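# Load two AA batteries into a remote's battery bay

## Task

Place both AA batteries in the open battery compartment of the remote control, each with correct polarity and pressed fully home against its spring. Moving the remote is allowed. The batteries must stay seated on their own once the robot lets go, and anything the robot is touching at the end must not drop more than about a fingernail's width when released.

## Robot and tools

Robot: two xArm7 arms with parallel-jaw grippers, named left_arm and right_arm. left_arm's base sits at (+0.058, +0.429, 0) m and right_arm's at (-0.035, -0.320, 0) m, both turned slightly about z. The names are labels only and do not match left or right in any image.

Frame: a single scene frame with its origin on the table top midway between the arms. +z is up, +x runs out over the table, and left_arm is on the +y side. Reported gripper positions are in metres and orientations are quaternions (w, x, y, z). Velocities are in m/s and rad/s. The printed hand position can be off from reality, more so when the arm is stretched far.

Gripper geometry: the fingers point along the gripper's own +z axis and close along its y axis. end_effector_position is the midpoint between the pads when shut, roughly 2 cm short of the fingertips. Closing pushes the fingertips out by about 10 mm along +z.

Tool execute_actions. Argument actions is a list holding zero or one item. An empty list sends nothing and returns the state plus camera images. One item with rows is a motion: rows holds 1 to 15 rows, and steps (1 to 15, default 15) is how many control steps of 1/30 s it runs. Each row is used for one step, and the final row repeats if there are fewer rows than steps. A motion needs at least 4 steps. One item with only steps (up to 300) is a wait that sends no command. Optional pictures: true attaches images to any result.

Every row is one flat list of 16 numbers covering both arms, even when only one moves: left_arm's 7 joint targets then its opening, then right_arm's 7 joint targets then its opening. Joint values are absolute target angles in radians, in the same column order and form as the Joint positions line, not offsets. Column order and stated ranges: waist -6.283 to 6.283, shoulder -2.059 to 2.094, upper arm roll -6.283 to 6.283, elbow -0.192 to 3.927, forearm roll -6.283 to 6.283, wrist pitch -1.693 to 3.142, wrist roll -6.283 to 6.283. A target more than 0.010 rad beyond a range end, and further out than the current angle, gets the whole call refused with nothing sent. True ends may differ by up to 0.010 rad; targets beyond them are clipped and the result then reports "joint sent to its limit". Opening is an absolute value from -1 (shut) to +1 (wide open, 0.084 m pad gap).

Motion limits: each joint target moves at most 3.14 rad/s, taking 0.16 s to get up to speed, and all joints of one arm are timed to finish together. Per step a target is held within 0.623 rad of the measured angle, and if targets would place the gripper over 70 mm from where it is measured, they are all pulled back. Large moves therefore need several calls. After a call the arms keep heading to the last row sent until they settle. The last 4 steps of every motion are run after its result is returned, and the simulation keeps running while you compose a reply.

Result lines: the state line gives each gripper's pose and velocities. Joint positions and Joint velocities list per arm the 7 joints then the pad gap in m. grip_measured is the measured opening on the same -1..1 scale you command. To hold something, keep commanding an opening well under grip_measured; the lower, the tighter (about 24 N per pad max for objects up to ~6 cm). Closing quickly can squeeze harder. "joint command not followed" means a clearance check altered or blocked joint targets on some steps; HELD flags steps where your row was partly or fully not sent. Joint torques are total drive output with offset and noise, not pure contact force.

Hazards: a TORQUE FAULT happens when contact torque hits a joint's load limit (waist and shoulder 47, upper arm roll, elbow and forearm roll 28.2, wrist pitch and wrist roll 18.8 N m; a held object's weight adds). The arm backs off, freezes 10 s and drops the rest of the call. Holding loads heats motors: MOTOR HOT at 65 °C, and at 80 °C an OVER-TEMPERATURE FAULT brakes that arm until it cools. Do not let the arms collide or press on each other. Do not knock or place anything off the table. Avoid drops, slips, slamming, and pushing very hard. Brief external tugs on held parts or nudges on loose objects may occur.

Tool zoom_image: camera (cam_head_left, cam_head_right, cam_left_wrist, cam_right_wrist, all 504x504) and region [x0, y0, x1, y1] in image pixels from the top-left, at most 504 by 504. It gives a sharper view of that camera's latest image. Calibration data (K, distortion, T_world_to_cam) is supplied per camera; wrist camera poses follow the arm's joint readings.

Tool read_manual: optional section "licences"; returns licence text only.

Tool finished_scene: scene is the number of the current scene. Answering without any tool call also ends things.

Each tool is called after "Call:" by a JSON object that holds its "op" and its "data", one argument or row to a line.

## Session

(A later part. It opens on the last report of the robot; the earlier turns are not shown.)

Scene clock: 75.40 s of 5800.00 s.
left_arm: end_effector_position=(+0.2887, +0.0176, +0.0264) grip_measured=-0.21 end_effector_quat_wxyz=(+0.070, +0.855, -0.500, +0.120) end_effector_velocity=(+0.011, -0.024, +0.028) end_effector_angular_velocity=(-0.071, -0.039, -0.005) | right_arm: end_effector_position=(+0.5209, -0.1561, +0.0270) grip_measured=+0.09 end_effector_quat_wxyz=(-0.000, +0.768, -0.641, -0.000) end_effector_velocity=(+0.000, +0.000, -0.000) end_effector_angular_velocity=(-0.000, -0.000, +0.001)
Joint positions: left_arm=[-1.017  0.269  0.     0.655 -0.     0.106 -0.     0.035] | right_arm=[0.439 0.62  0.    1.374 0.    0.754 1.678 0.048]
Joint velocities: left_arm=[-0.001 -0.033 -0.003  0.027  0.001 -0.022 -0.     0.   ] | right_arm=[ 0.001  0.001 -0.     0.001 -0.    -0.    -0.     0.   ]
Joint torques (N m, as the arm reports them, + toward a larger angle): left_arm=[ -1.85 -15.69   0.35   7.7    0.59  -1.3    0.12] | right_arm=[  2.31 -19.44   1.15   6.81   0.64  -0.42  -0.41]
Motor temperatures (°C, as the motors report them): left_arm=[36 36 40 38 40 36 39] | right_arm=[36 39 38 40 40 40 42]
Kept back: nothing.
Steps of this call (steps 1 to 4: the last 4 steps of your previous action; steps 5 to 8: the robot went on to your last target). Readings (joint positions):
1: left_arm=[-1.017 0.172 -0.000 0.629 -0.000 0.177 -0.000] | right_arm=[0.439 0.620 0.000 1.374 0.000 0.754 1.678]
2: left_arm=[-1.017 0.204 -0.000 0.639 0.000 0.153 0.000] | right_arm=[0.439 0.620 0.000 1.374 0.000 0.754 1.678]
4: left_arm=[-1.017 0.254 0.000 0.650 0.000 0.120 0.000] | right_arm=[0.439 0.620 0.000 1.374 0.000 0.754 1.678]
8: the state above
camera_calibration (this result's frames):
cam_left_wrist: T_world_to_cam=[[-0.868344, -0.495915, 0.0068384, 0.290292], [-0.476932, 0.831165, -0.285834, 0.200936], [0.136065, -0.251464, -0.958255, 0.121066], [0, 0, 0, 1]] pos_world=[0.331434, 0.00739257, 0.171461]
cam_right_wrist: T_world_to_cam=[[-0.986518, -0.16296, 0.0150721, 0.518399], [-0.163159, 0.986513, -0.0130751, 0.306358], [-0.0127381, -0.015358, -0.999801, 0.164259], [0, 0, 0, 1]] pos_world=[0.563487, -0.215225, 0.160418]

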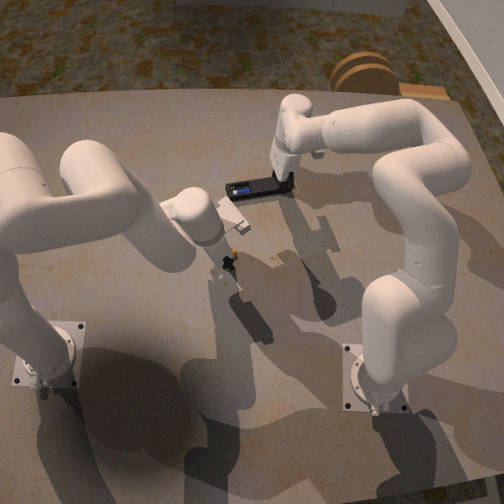

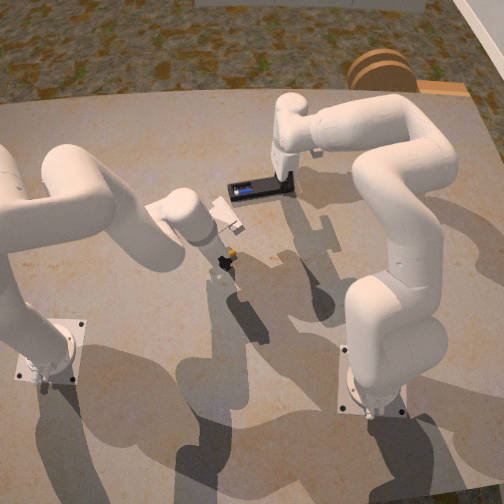

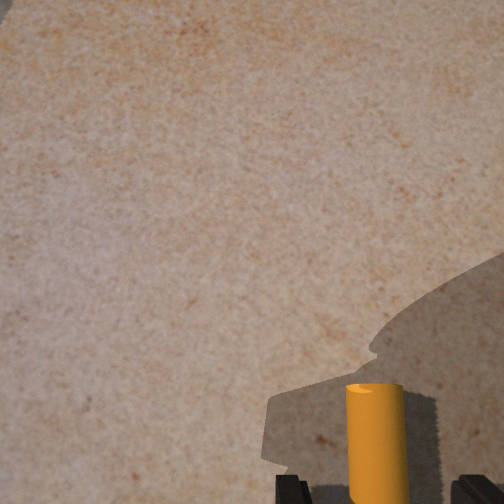

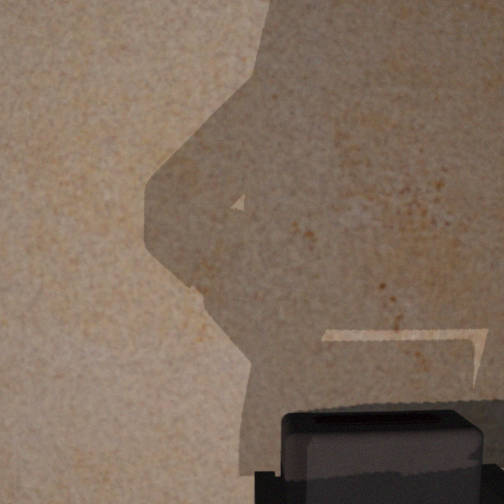

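Close slowly, then lift.

Call:
{"op": "execute_actions", "data": {
  "actions": [
    {"rows":[[-1.0172,0.269,0,0.6541,0,0.1051,0,-0.3,0.439,0.6196,0,1.3738,0,0.7542,1.678,-0.3],[-1.0172,0.269,0,0.6541,0,0.1051,0,-0.4,0.439,0.6196,0,1.3738,0,0.7542,1.678,-0.3],[-1.0172,0.269,0,0.6541,0,0.1051,0,-0.5,0.439,0.6196,0,1.3738,0,0.7542,1.678,-0.3],[-1.0172,0.269,0,0.6541,0,0.1051,0,-0.57,0.439,0.6196,0,1.3738,0,0.7542,1.678,-0.3],[-1.0172,0.269,0,0.6541,0,0.1051,0,-0.63,0.439,0.6196,0,1.3738,0,0.7542,1.678,-0.3],[-1.0172,0.269,0,0.6541,0,0.1051,0,-0.7,0.439,0.6196,0,1.3738,0,0.7542,1.678,-0.3],[-1.0172,0.269,0,0.6541,0,0.1051,0,-0.8,0.439,0.6196,0,1.3738,0,0.7542,1.678,-0.3],[-1.0172,0.269,0,0.6541,0,0.1051,0,-0.9,0.439,0.6196,0,1.3738,0,0.7542,1.678,-0.3],[-1.0172,0.269,0,0.6541,0,0.1051,0,-0.9,0.439,0.6196,0,1.3738,0,0.7542,1.678,-0.3],[-1.0172,0.269,0,0.6541,0,0.1051,0,-0.9,0.439,0.6196,0,1.3738,0,0.7542,1.678,-0.3],[-1.0172,0.269,0,0.6541,0,0.1051,0,-0.9,0.439,0.6196,0,1.3738,0,0.7542,1.678,-0.3],[-1.0172,0.25,0,0.649,0,0.119,0,-0.9,0.439,0.6196,0,1.3738,0,0.7542,1.678,-0.3],[-1.0172,0.21,0,0.638,0,0.148,0,-0.9,0.439,0.6196,0,1.3738,0,0.7542,1.678,-0.3],[-1.0172,0.16,0,0.6243,0,0.184,0,-0.9,0.439,0.6196,0,1.3738,0,0.7542,1.678,-0.3],[-1.0172,0.1236,0,0.6143,0,0.2107,0,-0.9,0.439,0.6196,0,1.3738,0,0.7542,1.678,-0.3]],"steps":15}
  ]
}}

Scene clock: 76.10 s of 5800.00 s.
left_arm: end_effector_position=(+0.2887, +0.0174, +0.0266) grip_measured=-0.70 end_effector_quat_wxyz=(+0.071, +0.855, -0.500, +0.120) end_effector_velocity=(-0.000, -0.000, +0.000) end_effector_angular_velocity=(-0.001, +0.001, +0.003) | right_arm: end_effector_position=(+0.5209, -0.1561, +0.0270) grip_measured=+0.09 end_effector_quat_wxyz=(-0.000, +0.768, -0.641, -0.000) end_effector_velocity=(-0.001, -0.000, -0.000) end_effector_angular_velocity=(-0.001, +0.001, +0.001)
Joint positions: left_arm=[-1.017  0.269 -0.     0.654  0.     0.105  0.     0.013] | right_arm=[0.439 0.62  0.    1.374 0.    0.754 1.678 0.048]
Joint velocities: left_arm=[-0.     0.    -0.     0.    -0.003 -0.    -0.001  0.   ] | right_arm=[ 0.     0.     0.    -0.001 -0.001  0.    -0.     0.   ]
Joint torques (N m, as the arm reports them, + toward a larger angle): left_arm=[ -1.74 -16.25   0.23   8.34   0.81  -1.31   0.08] | right_arm=[  2.19 -19.41   1.13   6.86   0.65  -0.43  -0.28]
Motor temperatures (°C, as the motors report them): left_arm=[36 36 40 38 40 36 39] | right_arm=[36 39 38 40 40 40 42]
Steps of this call (steps 1 to 10: the robot went on to your last target; steps 11 to 21: the first 11 steps of this action). Readings (joint positions):
11: left_arm=[-1.017 0.269 -0.000 0.654 -0.000 0.105 -0.000] | right_arm=[0.439 0.620 0.000 1.374 0.000 0.754 1.678]
12: left_arm=[-1.017 0.269 -0.000 0.654 -0.000 0.105 0.000] | right_arm=[0.439 0.620 0.000 1.374 0.000 0.754 1.678]
14: left_arm=[-1.017 0.269 -0.000 0.654 -0.000 0.105 -0.000] | right_arm=[0.439 0.620 0.000 1.374 0.000 0.754 1.678]
18: left_arm=[-1.017 0.269 -0.000 0.654 0.000 0.105 0.000] | right_arm=[0.439 0.620 0.000 1.374 0.000 0.754 1.678]
21: the state above

Call:
{"op": "execute_actions", "data": {
  "actions": [
    {"rows":[[-0.99,0.16,0,0.75,0,0.30,-0.4,-0.9,0.439,0.6196,0,1.3738,0,0.7542,1.678,-0.3],[-0.99,0.16,0,0.75,0,0.30,-0.4,-0.9,0.439,0.6196,0,1.3738,0,0.7542,1.678,-0.3],[-0.95,0.27,0,0.94,0,0.42,-0.9,-0.9,0.439,0.6196,0,1.3738,0,0.7542,1.678,-0.3],[-0.95,0.27,0,0.94,0,0.42,-0.9,-0.9,0.439,0.6196,0,1.3738,0,0.7542,1.678,-0.3],[-0.91,0.38,0,1.13,0,0.53,-1.4,-0.9,0.439,0.6196,0,1.3738,0,0.7542,1.678,-0.3],[-0.91,0.38,0,1.13,0,0.53,-1.4,-0.9,0.439,0.6196,0,1.3738,0,0.7542,1.678,-0.3],[-0.87,0.49,0,1.32,0,0.64,-1.9,-0.9,0.439,0.6196,0,1.3738,0,0.7542,1.678,-0.3],[-0.87,0.49,0,1.32,0,0.64,-1.9,-0.9,0.439,0.6196,0,1.3738,0,0.7542,1.678,-0.3],[-0.83,0.59,0,1.5,0,0.74,-2.35,-0.9,0.439,0.6196,0,1.3738,0,0.7542,1.678,-0.3],[-0.83,0.59,0,1.5,0,0.74,-2.35,-0.9,0.439,0.6196,0,1.3738,0,0.7542,1.678,-0.3],[-0.80,0.68,0,1.65,0,0.82,-2.5928,-0.9,0.439,0.6196,0,1.3738,0,0.7542,1.678,-0.3]],"steps":15}
  ]
}}

Call:
{"op": "execute_actions", "data": {
  "actions": [
    {"rows":[[-0.80,0.68,0,1.65,0,0.82,-2.5928,-0.9,0.439,0.6196,0,1.3738,0,0.7542,1.678,-0.3],[-0.80,0.68,0,1.65,0,0.82,-2.5928,-0.9,0.439,0.6196,0,1.3738,0,0.7542,1.678,-0.3],[-0.80,0.68,0,1.65,0,0.82,-2.5928,-0.9,0.439,0.6196,0,1.3738,0,0.7542,1.678,-0.3],[-0.80,0.68,0,1.65,0,0.82,-2.5928,-0.9,0.439,0.6196,0,1.3738,0,0.7542,1.678,-0.3],[-0.80,0.68,0,1.65,0,0.82,-2.5928,-0.9,0.439,0.6196,0,1.3738,0,0.7542,1.678,-0.3],[-0.80,0.68,0,1.65,0,0.82,-2.5928,-0.9,0.439,0.6196,0,1.3738,0,0.7542,1.678,-0.3],[-0.80,0.68,0,1.65,0,0.82,-2.5928,-0.9,0.439,0.6196,0,1.3738,0,0.7542,1.678,-0.3],[-0.80,0.68,0,1.65,0,0.82,-2.5928,-0.9,0.439,0.6196,0,1.3738,0,0.7542,1.678,-0.3],[-0.795,0.70,0,1.68,0,0.838,-2.5928,-0.9,0.439,0.6196,0,1.3738,0,0.7542,1.678,-0.3],[-0.79,0.72,0,1.705,0,0.855,-2.5928,-0.9,0.439,0.6196,0,1.3738,0,0.7542,1.678,-0.3],[-0.786,0.735,0,1.725,0,0.868,-2.5928,-0.9,0.439,0.6196,0,1.3738,0,0.7542,1.678,-0.3],[-0.7833,0.7434,0,1.7386,0,0.8752,-2.5928,-0.9,0.439,0.6196,0,1.3738,0,0.7542,1.678,-0.3]],"steps":15}
  ],
  "pictures": true
}}

Scene clock: 80.73 s of 5800.00 s.
left_arm: end_effector_position=(+0.3710, -0.0320, +0.0893) grip_measured=-0.70 end_effector_quat_wxyz=(+0.083, +0.974, -0.191, +0.084) end_effector_velocity=(+0.435, -0.170, -0.012) end_effector_angular_velocity=(+0.096, +0.643, +2.470) | right_arm: end_effector_position=(+0.5209, -0.1561, +0.0270) grip_measured=+0.09 end_effector_quat_wxyz=(-0.000, +0.768, -0.641, -0.000) end_effector_velocity=(-0.000, -0.000, -0.000) end_effector_angular_velocity=(-0.001, +0.000, +0.001)
Joint positions: left_arm=[-0.931  0.327 -0.001  1.029  0.     0.465 -0.585  0.013] | right_arm=[ 0.439  0.62   0.     1.374 -0.     0.754  1.678  0.048]
Joint velocities: left_arm=[ 0.46   1.217  0.014  2.009  0.     1.233 -2.054 -0.   ] | right_arm=[ 0.     0.    -0.    -0.    -0.001 -0.     0.    -0.   ]
Joint torques (N m, as the arm reports them, + toward a larger angle): left_arm=[ -0.49 -19.09   1.05  10.31   0.43  -1.34   0.02] | right_arm=[  2.4  -19.61   1.06   6.76   0.66  -0.41  -0.35]
Motor temperatures (°C, as the motors report them): left_arm=[36 36 40 38 40 36 39] | right_arm=[36 39 38 40 40 40 42]
Steps of this call (steps 1 to 4: the last 4 steps of your previous action; steps 5 to 30: the robot went on to your last target; steps 31 to 100: nothing new was sent; then 0.93 s passed at rest; steps 101 to 111: the first 11 steps of this action). Readings (joint positions):
101: left_arm=[-1.017 0.124 -0.000 0.614 0.000 0.211 -0.001] | right_arm=[0.439 0.620 -0.000 1.374 0.000 0.754 1.678]
102: left_arm=[-1.017 0.124 -0.000 0.617 0.000 0.213 -0.010] | right_arm=[0.439 0.620 0.000 1.374 -0.000 0.754 1.678]
104: left_arm=[-1.012 0.132 -0.001 0.639 0.000 0.230 -0.081] | right_arm=[0.439 0.620 0.000 1.374 -0.000 0.754 1.678]
108: left_arm=[-0.975 0.211 -0.002 0.824 0.000 0.345 -0.381] | right_arm=[0.439 0.620 0.000 1.374 0.000 0.754 1.678]
111: the state above

Scene clock: 81.23 s of 5800.00 s.
left_arm: end_effector_position=(+0.4967, -0.0672, +0.0944) grip_measured=-0.70 end_effector_quat_wxyz=(+0.074, +0.834, +0.546, +0.010) end_effector_velocity=(+0.043, -0.025, +0.006) end_effector_angular_velocity=(-0.287, +0.389, +3.122) | right_arm: end_effector_position=(+0.5209, -0.1561, +0.0270) grip_measured=+0.09 end_effector_quat_wxyz=(-0.000, +0.768, -0.641, -0.000) end_effector_velocity=(+0.000, +0.000, +0.000) end_effector_angular_velocity=(+0.001, -0.001, -0.000)
Joint positions: left_arm=[-0.803  0.674 -0.001  1.639 -0.     0.815 -2.006  0.013] | right_arm=[ 0.439  0.62  -0.     1.374 -0.     0.754  1.678  0.048]
Joint velocities: left_arm=[ 0.046  0.182 -0.024  0.338 -0.001  0.196 -3.129 -0.   ] | right_arm=[ 0.    -0.    -0.     0.001  0.001 -0.    -0.    -0.   ]
Joint torques (N m, as the arm reports them, + toward a larger angle): left_arm=[ -0.22 -24.12   0.89  11.74   0.61  -1.36   0.2 ] | right_arm=[  2.33 -19.62   1.13   6.85   0.64  -0.41  -0.42]
Motor temperatures (°C, as the motors report them): left_arm=[36 36 40 38 40 36 39] | right_arm=[36 39 38 40 40 40 42]
Steps of this call (steps 1 to 4: the last 4 steps of your previous action; steps 5 to 15: the first 11 steps of this action). Readings (joint positions):
5: left_arm=[-0.858 0.523 0.001 1.365 -0.000 0.659 -0.970] | right_arm=[0.439 0.620 0.000 1.374 0.000 0.754 1.678]
6: left_arm=[-0.846 0.555 0.001 1.425 -0.000 0.692 -1.069] | right_arm=[0.439 0.620 0.000 1.374 -0.000 0.754 1.678]
8: left_arm=[-0.826 0.608 0.002 1.520 -0.000 0.745 -1.274] | right_arm=[0.439 0.620 0.000 1.374 0.000 0.754 1.678]
12: left_arm=[-0.807 0.658 0.001 1.609 0.000 0.798 -1.692] | right_arm=[0.439 0.620 -0.000 1.374 0.000 0.754 1.678]
15: the state above
camera_calibration (this result's frames):
cam_left_wrist: T_world_to_cam=[[0.912992, -0.383602, 0.138908, -0.461298], [-0.393766, -0.917623, 0.0540128, 0.199153], [0.106746, -0.10401, -0.988831, 0.163977], [0, 0, 0, 1]] pos_world=[0.482077, 0.0228473, 0.215467]
cam_right_wrist: T_world_to_cam=[[-0.986518, -0.162958, 0.0150718, 0.518399], [-0.163157, 0.986514, -0.0130762, 0.306358], [-0.0127376, -0.015359, -0.999801, 0.164258], [0, 0, 0, 1]] pos_world=[0.563487, -0.215226, 0.160419]

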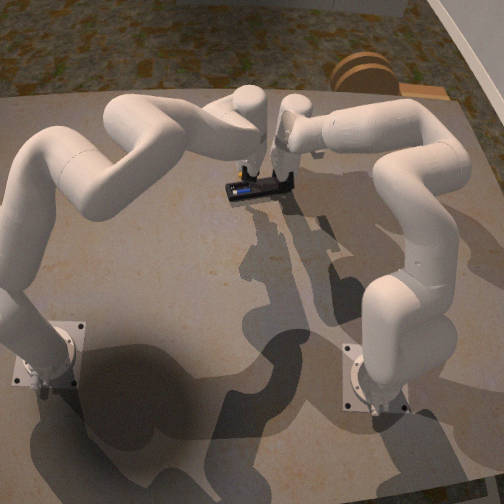

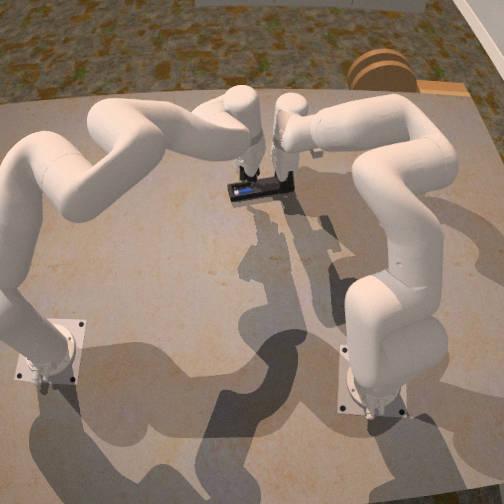

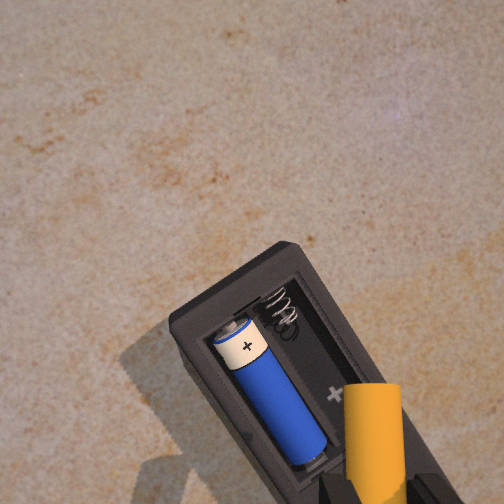

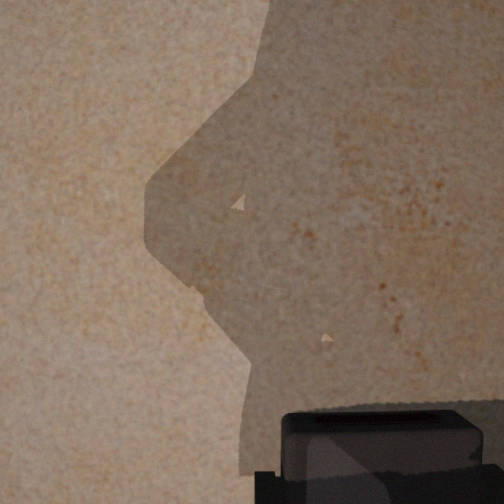

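Call:
{"op": "execute_actions", "data": {
  "actions": [
    {"steps":12}
  ],
  "pictures": true
}}

Call:
{"op": "zoom_image", "data": {
  "camera": "cam_head_left",
  "region": [200, 80, 330, 210]
}}

Scene clock: 81.63 s of 5800.00 s.
left_arm: end_effector_position=(+0.5132, -0.0656, +0.0854) grip_measured=-0.70 end_effector_quat_wxyz=(+0.060, +0.634, +0.771, -0.008) end_effector_velocity=(-0.005, -0.017, +0.017) end_effector_angular_velocity=(-0.031, -0.015, -0.009) | right_arm: end_effector_position=(+0.5209, -0.1561, +0.0270) grip_measured=+0.09 end_effector_quat_wxyz=(-0.000, +0.768, -0.641, -0.000) end_effector_velocity=(+0.000, +0.000, +0.000) end_effector_angular_velocity=(+0.000, -0.001, +0.000)
Joint positions: left_arm=[-0.784  0.743 -0.001  1.738 -0.     0.875 -2.591  0.013] | right_arm=[ 0.439  0.62   0.     1.374 -0.     0.754  1.678  0.048]
Joint velocities: left_arm=[-0.012 -0.016 -0.012  0.016 -0.001 -0.002 -0.011 -0.   ] | right_arm=[-0.    -0.     0.     0.001 -0.    -0.     0.     0.   ]
Joint torques (N m, as the arm reports them, + toward a larger angle): left_arm=[ -0.58 -25.42   0.45  11.16   0.63  -1.1    0.13] | right_arm=[  2.23 -19.57   1.01   6.84   0.57  -0.39  -0.34]
Motor temperatures (°C, as the motors report them): left_arm=[36 36 40 38 40 36 39] | right_arm=[36 39 38 40 40 40 42]
Kept back: nothing.
Steps of this call (steps 1 to 4: the last 4 steps of your previous action; steps 5 to 12: the robot went on to your last target). Readings (joint positions):
1: left_arm=[-0.801 0.681 -0.002 1.652 -0.000 0.823 -2.110] | right_arm=[0.439 0.620 0.000 1.374 -0.000 0.754 1.678]
2: left_arm=[-0.798 0.691 -0.002 1.668 -0.000 0.832 -2.215] | right_arm=[0.439 0.620 0.000 1.374 0.000 0.754 1.678]
4: left_arm=[-0.791 0.716 -0.002 1.704 -0.000 0.853 -2.408] | right_arm=[0.439 0.620 0.000 1.374 0.000 0.754 1.678]
8: left_arm=[-0.783 0.744 0.002 1.735 0.000 0.874 -2.581] | right_arm=[0.439 0.620 0.000 1.374 0.000 0.754 1.678]
12: the state above
camera_calibration (this result's frames):
cam_left_wrist: T_world_to_cam=[[0.976521, 0.205, 0.0661979, -0.462263], [0.198572, -0.975724, 0.0923657, -0.103476], [0.0835259, -0.077052, -0.993522, 0.167606], [0, 0, 0, 1]] pos_world=[0.457957, 0.00671427, 0.206679]
cam_right_wrist: T_world_to_cam=[[-0.986518, -0.162957, 0.0150716, 0.5184], [-0.163156, 0.986514, -0.0130762, 0.306358], [-0.0127375, -0.0153589, -0.999801, 0.164258], [0, 0, 0, 1]] pos_world=[0.563487, -0.215226, 0.160419]

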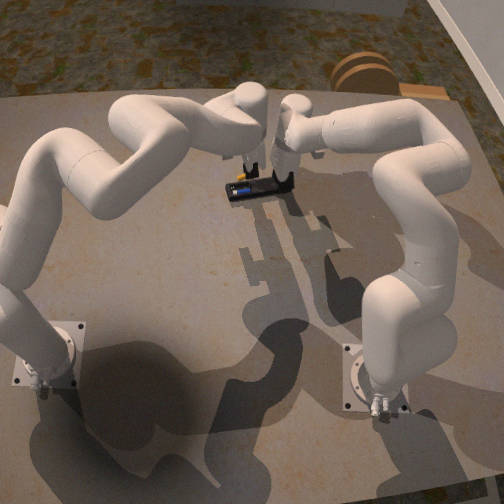

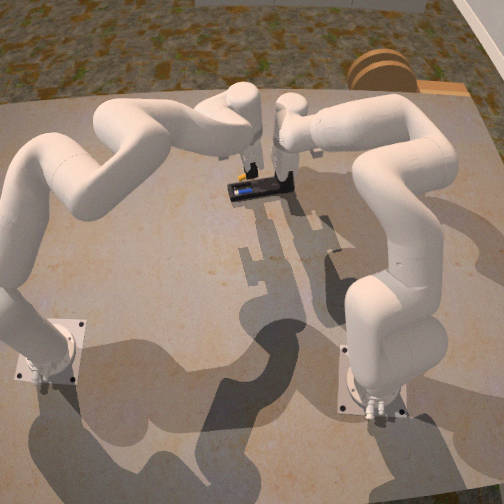

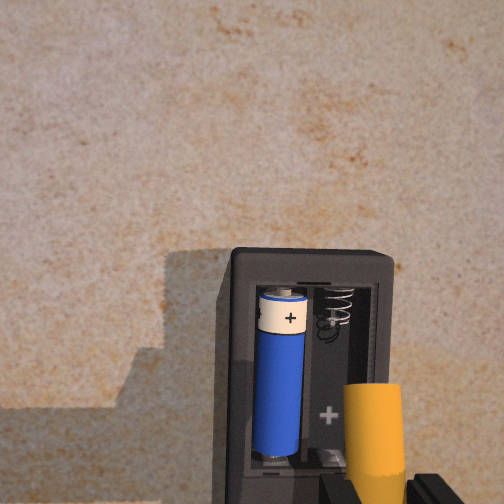

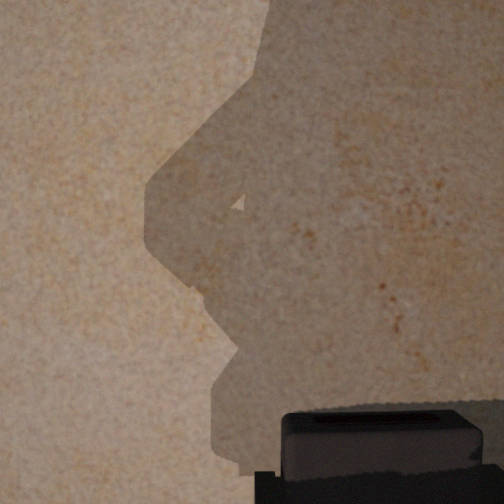

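Region (200, 80, 330, 210) of cam_head_left's 504x504 image, scaled by 3.877, with more detail than that image has.

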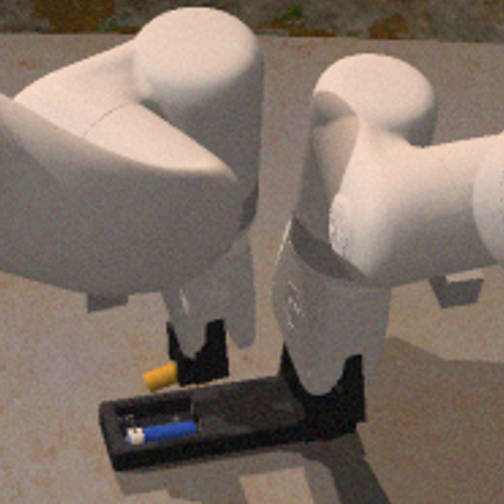

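Call:
{"op": "execute_actions", "data": {
  "actions": [
    {"rows":[[-0.7825,0.746,0,1.725,0,0.860,-2.592,-0.9,0.439,0.6196,0,1.3738,0,0.7542,1.678,-0.3],[-0.7819,0.7500,0,1.7125,0,0.843,-2.5914,-0.9,0.439,0.6196,0,1.3738,0,0.7542,1.678,-0.3],[-0.7819,0.7541,0,1.7113,0,0.8372,-2.5914,-0.9,0.439,0.6196,0,1.3738,0,0.7542,1.678,-0.3],[-0.7819,0.7588,0,1.7101,0,0.8314,-2.5914,-0.9,0.439,0.6196,0,1.3738,0,0.7542,1.678,-0.3],[-0.7819,0.7635,0,1.709,0,0.8255,-2.5914,-0.9,0.439,0.6196,0,1.3738,0,0.7542,1.678,-0.3],[-0.7819,0.7682,0,1.7078,0,0.8197,-2.5914,-0.9,0.439,0.6196,0,1.3738,0,0.7542,1.678,-0.3],[-0.7819,0.7728,0,1.7066,0,0.8139,-2.5914,-0.9,0.439,0.6196,0,1.3738,0,0.7542,1.678,-0.3],[-0.7819,0.7759,0,1.7058,0,0.81,-2.5914,-0.9,0.439,0.6196,0,1.3738,0,0.7542,1.678,-0.3],[-0.7819,0.779,0,1.7051,0,0.8061,-2.5914,-0.9,0.439,0.6196,0,1.3738,0,0.7542,1.678,-0.3],[-0.7819,0.7806,0,1.7047,0,0.8041,-2.5914,-0.9,0.439,0.6196,0,1.3738,0,0.7542,1.678,-0.3],[-0.7819,0.7821,0,1.7043,0,0.8022,-2.5914,-0.9,0.439,0.6196,0,1.3738,0,0.7542,1.678,-0.3]],"steps":15}
  ]
}}

Call:
{"op": "execute_actions", "data": {
  "actions": [
    {"steps":8}
  ],
  "pictures": true
}}

Call:
{"op": "zoom_image", "data": {
  "camera": "cam_left_wrist",
  "region": [210, 250, 504, 504]
}}

Scene clock: 84.40 s of 5800.00 s.
left_arm: end_effector_position=(+0.5119, -0.0617, +0.0530) grip_measured=-0.70 end_effector_quat_wxyz=(+0.058, +0.633, +0.772, -0.008) end_effector_velocity=(+0.002, -0.007, -0.030) end_effector_angular_velocity=(-0.021, -0.015, -0.003) | right_arm: end_effector_position=(+0.5209, -0.1561, +0.0270) grip_measured=+0.09 end_effector_quat_wxyz=(-0.000, +0.768, -0.641, -0.000) end_effector_velocity=(-0.000, -0.001, -0.000) end_effector_angular_velocity=(+0.001, +0.001, -0.002)
Joint positions: left_arm=[-0.782  0.78  -0.     1.704 -0.     0.807 -2.591  0.013] | right_arm=[ 0.439  0.62   0.     1.374 -0.     0.754  1.678  0.048]
Joint velocities: left_arm=[-0.003  0.056 -0.002 -0.005 -0.003 -0.086  0.001 -0.   ] | right_arm=[-0.002 -0.     0.    -0.001  0.001 -0.    -0.     0.   ]
Joint torques (N m, as the arm reports them, + toward a larger angle): left_arm=[ -1.94 -27.66   0.03  11.62   0.46  -0.85   0.15] | right_arm=[  2.29 -19.45   1.16   6.83   0.59  -0.39  -0.33]
Motor temperatures (°C, as the motors report them): left_arm=[36 36 40 38 40 36 39] | right_arm=[36 39 38 40 40 40 42]
Steps of this call (steps 1 to 30: the robot went on to your last target; steps 31 to 72: nothing new was sent; steps 73 to 83: the first 11 steps of this action). Readings (joint positions):
73: left_arm=[-0.783 0.743 -0.000 1.738 -0.000 0.874 -2.593] | right_arm=[0.439 0.620 -0.000 1.374 -0.000 0.754 1.678]
74: left_arm=[-0.783 0.743 -0.000 1.734 0.000 0.868 -2.592] | right_arm=[0.439 0.620 0.000 1.374 -0.000 0.754 1.678]
76: left_arm=[-0.782 0.748 -0.000 1.719 0.000 0.846 -2.592] | right_arm=[0.439 0.620 0.000 1.374 -0.000 0.754 1.678]
80: left_arm=[-0.782 0.771 0.000 1.706 -0.000 0.820 -2.591] | right_arm=[0.439 0.620 0.000 1.374 -0.000 0.754 1.678]
83: the state above

Scene clock: 84.67 s of 5800.00 s.
left_arm: end_effector_position=(+0.5126, -0.0627, +0.0529) grip_measured=-0.70 end_effector_quat_wxyz=(+0.060, +0.633, +0.772, -0.008) end_effector_velocity=(-0.000, +0.002, -0.003) end_effector_angular_velocity=(+0.005, +0.002, +0.001) | right_arm: end_effector_position=(+0.5209, -0.1561, +0.0270) grip_measured=+0.09 end_effector_quat_wxyz=(-0.000, +0.768, -0.641, -0.000) end_effector_velocity=(+0.000, -0.000, +0.000) end_effector_angular_velocity=(+0.000, -0.001, +0.000)
Joint positions: left_arm=[-0.782  0.781 -0.     1.705 -0.     0.802 -2.591  0.013] | right_arm=[ 0.439  0.62  -0.     1.374  0.     0.754  1.678  0.048]
Joint velocities: left_arm=[ 0.001  0.001  0.001 -0.004  0.002 -0.001 -0.002  0.   ] | right_arm=[-0.    -0.001 -0.    -0.    -0.    -0.    -0.001 -0.   ]
Joint torques (N m, as the arm reports them, + toward a larger angle): left_arm=[ -1.71 -25.89  -0.26  11.08   0.59  -0.88   0.13] | right_arm=[  2.39 -19.44   1.03   6.83   0.66  -0.41  -0.37]
Motor temperatures (°C, as the motors report them): left_arm=[36 36 40 38 40 36 39] | right_arm=[36 39 38 40 40 40 42]
Kept back: nothing.
Steps of this call (steps 1 to 4: the last 4 steps of your previous action; steps 5 to 8: the robot went on to your last target). Readings (joint positions):
1: left_arm=[-0.782 0.782 -0.000 1.704 -0.000 0.805 -2.591] | right_arm=[0.439 0.620 0.000 1.374 -0.000 0.754 1.678]
2: left_arm=[-0.782 0.782 -0.000 1.704 -0.000 0.803 -2.591] | right_arm=[0.439 0.620 0.000 1.374 0.000 0.754 1.678]
4: left_arm=[-0.782 0.782 -0.000 1.704 -0.000 0.802 -2.591] | right_arm=[0.439 0.620 0.000 1.374 -0.000 0.754 1.678]
8: the state above
camera_calibration (this result's frames):
cam_left_wrist: T_world_to_cam=[[0.976021, 0.207114, 0.0669817, -0.459768], [0.200569, -0.975255, 0.0929996, -0.0985255], [0.0845858, -0.0773351, -0.993411, 0.134978], [0, 0, 0, 1]] pos_world=[0.457087, 0.00957515, 0.174047]
cam_right_wrist: T_world_to_cam=[[-0.986518, -0.162957, 0.0150718, 0.5184], [-0.163156, 0.986514, -0.0130761, 0.306358], [-0.0127377, -0.0153589, -0.999801, 0.164258], [0, 0, 0, 1]] pos_world=[0.563487, -0.215226, 0.160418]

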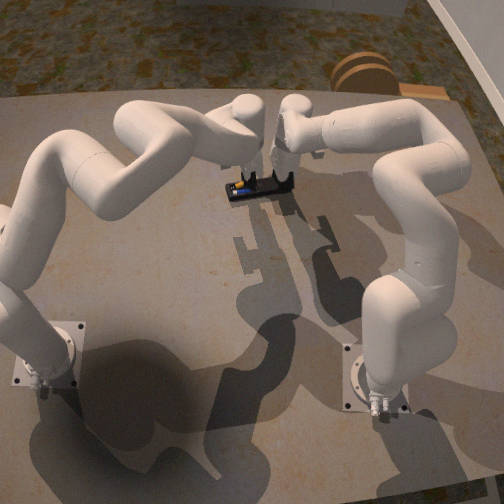

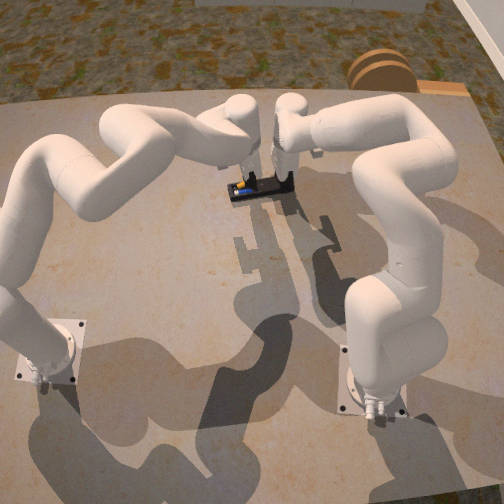

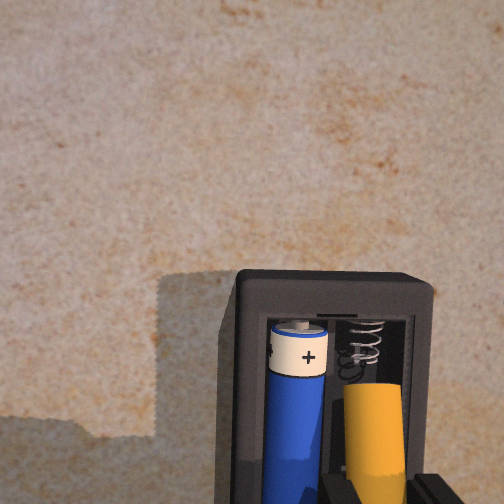

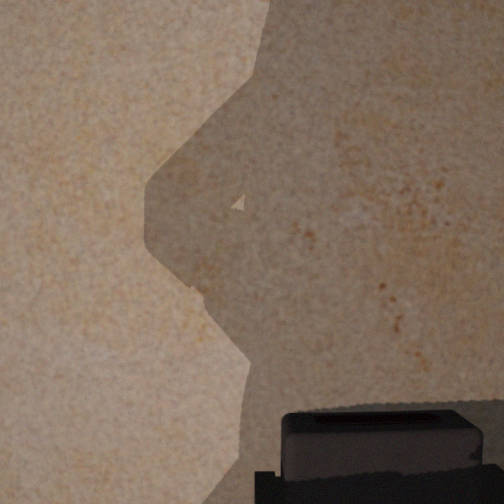

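Region (210, 250, 504, 504) of cam_left_wrist's 504x504 image, scaled by 1.714, with more detail than that image has; it fills the top 435 rows of this view, and the rest is white.

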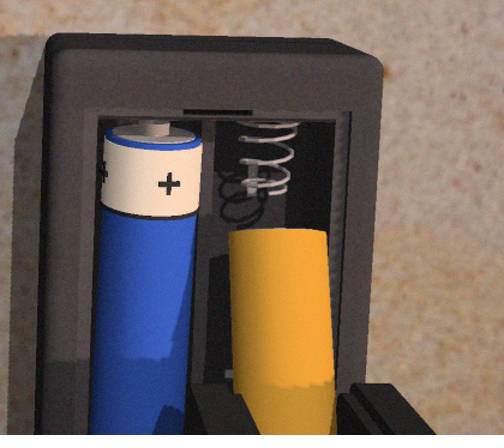

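Call:
{"op": "execute_actions", "data": {
  "actions": [
    {"rows":[[-0.7818,0.7796,0,1.7,0,0.8004,-2.5913,-0.9,0.439,0.6196,0,1.3738,0,0.7542,1.678,-0.3],[-0.7817,0.777,0,1.6957,0,0.7987,-2.5912,-0.9,0.439,0.6196,0,1.3738,0,0.7542,1.678,-0.3],[-0.7816,0.7745,0,1.6914,0,0.7969,-2.5911,-0.9,0.439,0.6196,0,1.3738,0,0.7542,1.678,-0.3],[-0.7816,0.7745,0,1.6914,0,0.7969,-2.5911,-0.9,0.439,0.6196,0,1.3738,0,0.7542,1.678,-0.3],[-0.7816,0.7753,0,1.6912,0,0.7959,-2.5911,-0.9,0.439,0.6196,0,1.3738,0,0.7542,1.678,-0.3],[-0.7816,0.7761,0,1.691,0,0.7949,-2.5911,-0.9,0.439,0.6196,0,1.3738,0,0.7542,1.678,-0.3],[-0.7816,0.7769,0,1.6908,0,0.794,-2.5911,-0.9,0.439,0.6196,0,1.3738,0,0.7542,1.678,-0.3],[-0.7816,0.7777,0,1.6906,0,0.793,-2.5911,-0.9,0.439,0.6196,0,1.3738,0,0.7542,1.678,-0.3],[-0.7816,0.7785,0,1.6904,0,0.792,-2.5911,-0.9,0.439,0.6196,0,1.3738,0,0.7542,1.678,-0.3],[-0.7816,0.7793,0,1.6902,0,0.791,-2.5911,-0.9,0.439,0.6196,0,1.3738,0,0.7542,1.678,-0.3],[-0.7816,0.78,0,1.69,0,0.7901,-2.5911,-0.9,0.439,0.6196,0,1.3738,0,0.7542,1.678,-0.3]],"steps":15}
  ],
  "pictures": true
}}

Call:
{"op": "zoom_image", "data": {
  "camera": "cam_left_wrist",
  "region": [210, 250, 504, 504]
}}

Scene clock: 85.57 s of 5800.00 s.
left_arm: end_effector_position=(+0.5111, -0.0605, +0.0496) grip_measured=-0.70 end_effector_quat_wxyz=(+0.059, +0.633, +0.772, -0.008) end_effector_velocity=(-0.002, +0.002, -0.020) end_effector_angular_velocity=(+0.007, +0.006, -0.001) | right_arm: end_effector_position=(+0.5209, -0.1561, +0.0270) grip_measured=+0.09 end_effector_quat_wxyz=(-0.000, +0.768, -0.641, -0.000) end_effector_velocity=(+0.000, -0.000, -0.000) end_effector_angular_velocity=(+0.000, +0.000, -0.001)
Joint positions: left_arm=[-0.782  0.779 -0.     1.69  -0.     0.792 -2.591  0.013] | right_arm=[ 0.439  0.62  -0.     1.374  0.     0.754  1.678  0.048]
Joint velocities: left_arm=[ 0.     0.028 -0.    -0.01   0.    -0.028  0.001  0.   ] | right_arm=[-0.     0.    -0.     0.     0.    -0.     0.001  0.   ]
Joint torques (N m, as the arm reports them, + toward a larger angle): left_arm=[ -2.01 -26.27  -0.18  11.18   0.73  -0.98   0.11] | right_arm=[  2.28 -19.37   1.09   6.77   0.71  -0.49  -0.35]
Motor temperatures (°C, as the motors report them): left_arm=[36 36 40 38 40 36 39] | right_arm=[36 39 38 40 40 40 42]
Steps of this call (steps 1 to 15: the robot went on to your last target; step 16: nothing new was sent; steps 17 to 27: the first 11 steps of this action). Readings (joint positions):
17: left_arm=[-0.782 0.782 0.000 1.704 0.000 0.802 -2.591] | right_arm=[0.439 0.620 -0.000 1.374 0.000 0.754 1.678]
18: left_arm=[-0.782 0.781 -0.000 1.702 0.000 0.801 -2.591] | right_arm=[0.439 0.620 0.000 1.374 0.000 0.754 1.678]
20: left_arm=[-0.782 0.777 -0.000 1.695 -0.000 0.798 -2.591] | right_arm=[0.439 0.620 -0.000 1.374 0.000 0.754 1.678]
24: left_arm=[-0.782 0.776 0.000 1.691 0.000 0.795 -2.591] | right_arm=[0.439 0.620 0.000 1.374 -0.000 0.754 1.678]
27: the state above
camera_calibration (this result's frames):
cam_left_wrist: T_world_to_cam=[[0.976053, 0.20718, 0.0663024, -0.458491], [0.200805, -0.975338, 0.0916191, -0.0959162], [0.0836489, -0.0761113, -0.993584, 0.132563], [0, 0, 0, 1]] pos_world=[0.455683, 0.0115291, 0.1709]
cam_right_wrist: T_world_to_cam=[[-0.986518, -0.162957, 0.0150717, 0.5184], [-0.163156, 0.986514, -0.0130762, 0.306358], [-0.0127376, -0.0153589, -0.999801, 0.164258], [0, 0, 0, 1]] pos_world=[0.563487, -0.215226, 0.160418]

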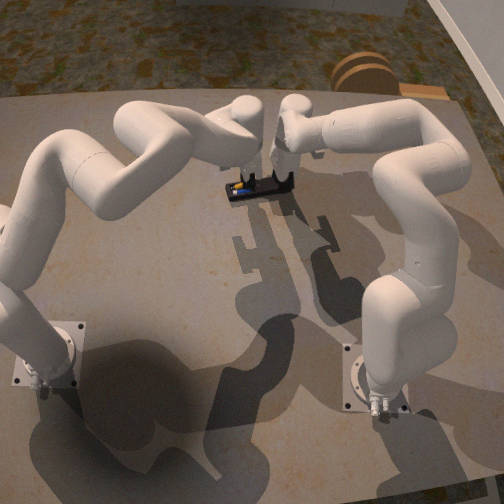

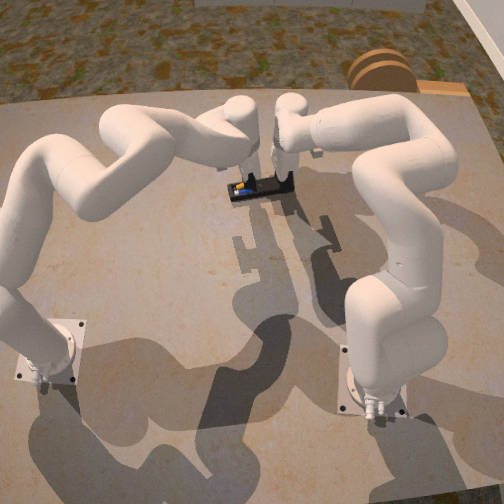

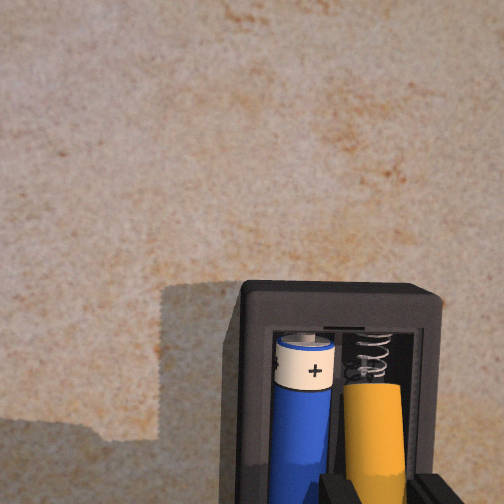

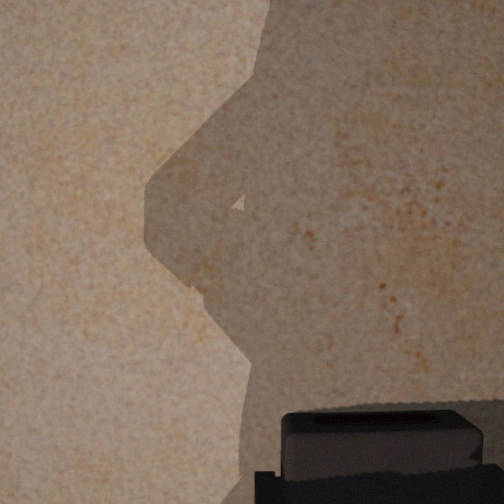

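Region (210, 250, 504, 504) of cam_left_wrist's 504x504 image, scaled by 1.714, with more detail than that image has; it fills the top 435 rows of this view, and the rest is white.

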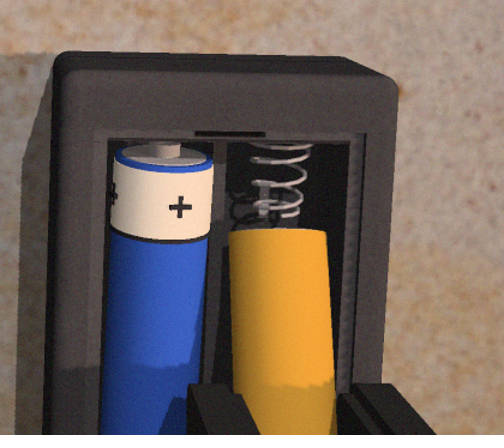

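Call:
{"op": "execute_actions", "data": {
  "actions": [
    {"rows":[[-0.781,0.7777,0,1.6861,0,0.7885,-2.5905,-0.9,0.439,0.6196,0,1.3738,0,0.7542,1.678,-0.3],[-0.7803,0.7754,0,1.6822,0,0.7869,-2.5898,-0.9,0.439,0.6196,0,1.3738,0,0.7542,1.678,-0.3],[-0.7797,0.7731,0,1.6783,0,0.7852,-2.5892,-0.9,0.439,0.6196,0,1.3738,0,0.7542,1.678,-0.3],[-0.7791,0.7708,0,1.6743,0,0.7836,-2.5886,-0.9,0.439,0.6196,0,1.3738,0,0.7542,1.678,-0.3],[-0.7784,0.7685,0,1.6704,0,0.782,-2.5879,-0.9,0.439,0.6196,0,1.3738,0,0.7542,1.678,-0.3],[-0.7778,0.7662,0,1.6665,0,0.7803,-2.5873,-0.9,0.439,0.6196,0,1.3738,0,0.7542,1.678,-0.3],[-0.7772,0.7639,0,1.6626,0,0.7787,-2.5867,-0.9,0.439,0.6196,0,1.3738,0,0.7542,1.678,-0.3],[-0.7765,0.7616,0,1.6587,0,0.7771,-2.586,-0.9,0.439,0.6196,0,1.3738,0,0.7542,1.678,-0.3],[-0.7759,0.7593,0,1.6547,0,0.7755,-2.5854,-0.9,0.439,0.6196,0,1.3738,0,0.7542,1.678,-0.3],[-0.7753,0.757,0,1.6508,0,0.7738,-2.5848,-0.9,0.439,0.6196,0,1.3738,0,0.7542,1.678,-0.3],[-0.7746,0.7547,0,1.6469,0,0.7722,-2.5841,-0.9,0.439,0.6196,0,1.3738,0,0.7542,1.678,-0.3],[-0.774,0.7524,0,1.643,0,0.7706,-2.5835,-0.9,0.439,0.6196,0,1.3738,0,0.7542,1.678,-0.3],[-0.7734,0.7501,0,1.6391,0,0.769,-2.5829,-0.9,0.439,0.6196,0,1.3738,0,0.7542,1.678,-0.3],[-0.7729,0.7483,0,1.6359,0,0.7677,-2.5824,-0.9,0.439,0.6196,0,1.3738,0,0.7542,1.678,-0.3]],"steps":15}
  ]
}}

Call:
{"op": "execute_actions", "data": {
  "actions": [
    {"steps":10}
  ],
  "pictures": true
}}

Call:
{"op": "zoom_image", "data": {
  "camera": "cam_left_wrist",
  "region": [210, 250, 504, 504]
}}

Scene clock: 86.47 s of 5800.00 s.
left_arm: end_effector_position=(+0.5098, -0.0547, +0.0500) grip_measured=-0.70 end_effector_quat_wxyz=(+0.061, +0.633, +0.772, -0.008) end_effector_velocity=(-0.004, +0.019, +0.004) end_effector_angular_velocity=(-0.007, -0.007, -0.004) | right_arm: end_effector_position=(+0.5209, -0.1561, +0.0270) grip_measured=+0.09 end_effector_quat_wxyz=(-0.000, +0.768, -0.641, -0.000) end_effector_velocity=(-0.000, +0.001, +0.000) end_effector_angular_velocity=(+0.000, -0.000, +0.000)
Joint positions: left_arm=[-0.776  0.759 -0.001  1.655 -0.     0.774 -2.585  0.013] | right_arm=[ 0.439  0.62  -0.     1.374 -0.     0.754  1.678  0.048]
Joint velocities: left_arm=[ 0.017 -0.069 -0.003 -0.112 -0.    -0.052  0.02  -0.   ] | right_arm=[ 0.001 -0.    -0.     0.001  0.     0.     0.001 -0.   ]
Joint torques (N m, as the arm reports them, + toward a larger angle): left_arm=[ -0.25 -24.92   1.21  10.25   0.83  -0.34   0.17] | right_arm=[  2.16 -19.49   1.12   6.77   0.61  -0.37  -0.39]
Motor temperatures (°C, as the motors report them): left_arm=[36 36 40 38 40 36 39] | right_arm=[36 39 38 40 40 40 42]
Steps of this call (steps 1 to 4: the last 4 steps of your previous action; steps 5 to 15: the robot went on to your last target; step 16: nothing new was sent; steps 17 to 27: the first 11 steps of this action). Readings (joint positions):
17: left_arm=[-0.782 0.780 -0.000 1.690 0.000 0.790 -2.591] | right_arm=[0.439 0.620 0.000 1.374 0.000 0.754 1.678]
18: left_arm=[-0.781 0.779 -0.000 1.688 0.000 0.789 -2.591] | right_arm=[0.439 0.620 0.000 1.374 -0.000 0.754 1.678]
20: left_arm=[-0.780 0.775 -0.000 1.681 -0.000 0.786 -2.590] | right_arm=[0.439 0.620 -0.000 1.374 0.000 0.754 1.678]
24: left_arm=[-0.778 0.766 -0.000 1.666 -0.000 0.780 -2.587] | right_arm=[0.439 0.620 0.000 1.374 -0.000 0.754 1.678]
27: the state above

Scene clock: 86.80 s of 5800.00 s.
left_arm: end_effector_position=(+0.5089, -0.0510, +0.0499) grip_measured=-0.70 end_effector_quat_wxyz=(+0.060, +0.633, +0.772, -0.008) end_effector_velocity=(+0.001, +0.003, -0.002) end_effector_angular_velocity=(+0.005, +0.002, +0.001) | right_arm: end_effector_position=(+0.5206, -0.1550, +0.0270) grip_measured=+0.09 end_effector_quat_wxyz=(-0.000, +0.768, -0.640, -0.000) end_effector_velocity=(+0.000, -0.001, -0.000) end_effector_angular_velocity=(-0.001, +0.000, -0.001)
Joint positions: left_arm=[-0.773  0.748 -0.001  1.637 -0.     0.767 -2.582  0.013] | right_arm=[0.44  0.62  0.001 1.374 0.    0.754 1.678 0.048]
Joint velocities: left_arm=[ 0.002  0.001  0.002 -0.002  0.001  0.002  0.001  0.   ] | right_arm=[-0.001  0.    -0.001 -0.    -0.    -0.    -0.001 -0.   ]
Joint torques (N m, as the arm reports them, + toward a larger angle): left_arm=[  1.36 -24.61   2.12   9.68   1.05  -0.23   0.08] | right_arm=[ -0.93 -19.66  -2.03   6.68   0.28  -0.21  -0.36]
Motor temperatures (°C, as the motors report them): left_arm=[36 36 40 38 40 36 39] | right_arm=[36 39 38 40 40 40 42]
Kept back: nothing.
Steps of this call (steps 1 to 4: the last 4 steps of your previous action; steps 5 to 10: the robot went on to your last target). Readings (joint positions):
1: left_arm=[-0.776 0.756 -0.001 1.651 -0.000 0.773 -2.585] | right_arm=[0.439 0.620 0.000 1.374 0.000 0.754 1.678]
2: left_arm=[-0.775 0.754 -0.001 1.647 -0.000 0.771 -2.584] | right_arm=[0.439 0.620 0.000 1.374 0.000 0.754 1.678]
4: left_arm=[-0.774 0.750 -0.001 1.640 -0.000 0.768 -2.583] | right_arm=[0.440 0.620 0.001 1.374 0.000 0.754 1.678]
8: left_arm=[-0.773 0.748 -0.001 1.637 -0.000 0.767 -2.582] | right_arm=[0.440 0.620 0.001 1.374 0.000 0.754 1.678]
10: the state above
camera_calibration (this result's frames):
cam_left_wrist: T_world_to_cam=[[0.976137, 0.206379, 0.0675599, -0.458526], [0.199803, -0.975427, 0.0928465, -0.0857429], [0.0850613, -0.0771322, -0.993386, 0.132995], [0, 0, 0, 1]] pos_world=[0.453403, 0.0212525, 0.171054]
cam_right_wrist: T_world_to_cam=[[-0.986259, -0.164518, 0.0150589, 0.517918], [-0.164706, 0.986267, -0.0122051, 0.305916], [-0.0128441, -0.0145176, -0.999812, 0.164456], [0, 0, 0, 1]] pos_world=[0.5633, -0.21412, 0.16036]

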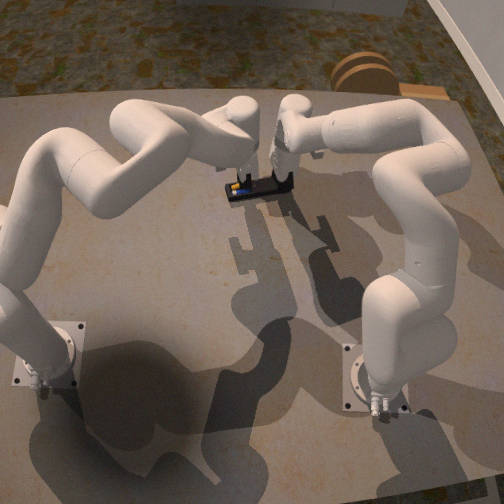

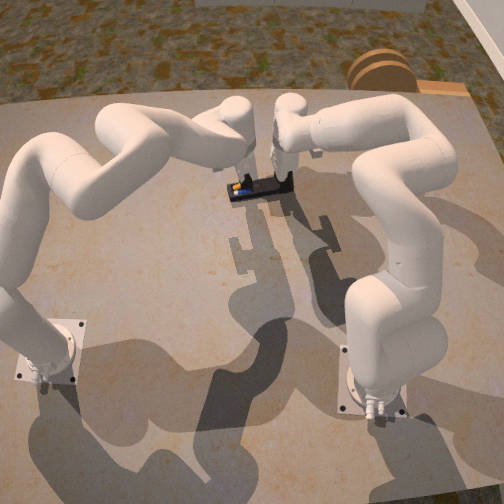

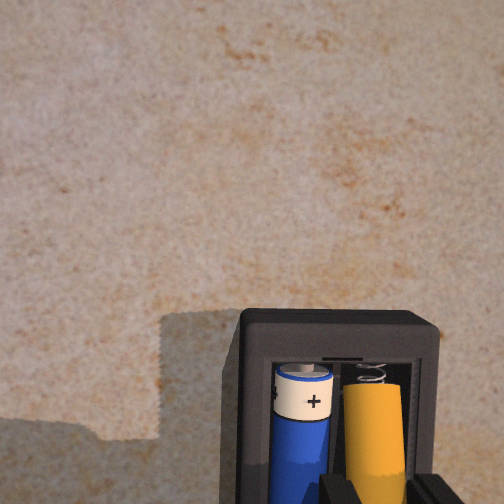

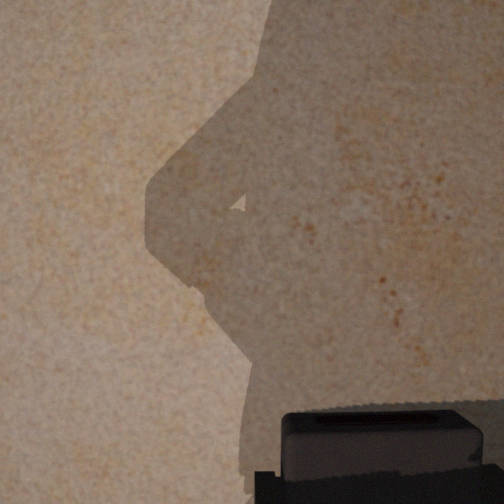

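Region (210, 250, 504, 504) of cam_left_wrist's 504x504 image, scaled by 1.714, with more detail than that image has; it fills the top 435 rows of this view, and the rest is white.

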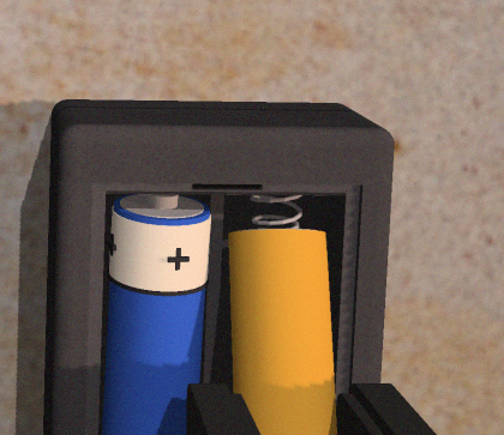

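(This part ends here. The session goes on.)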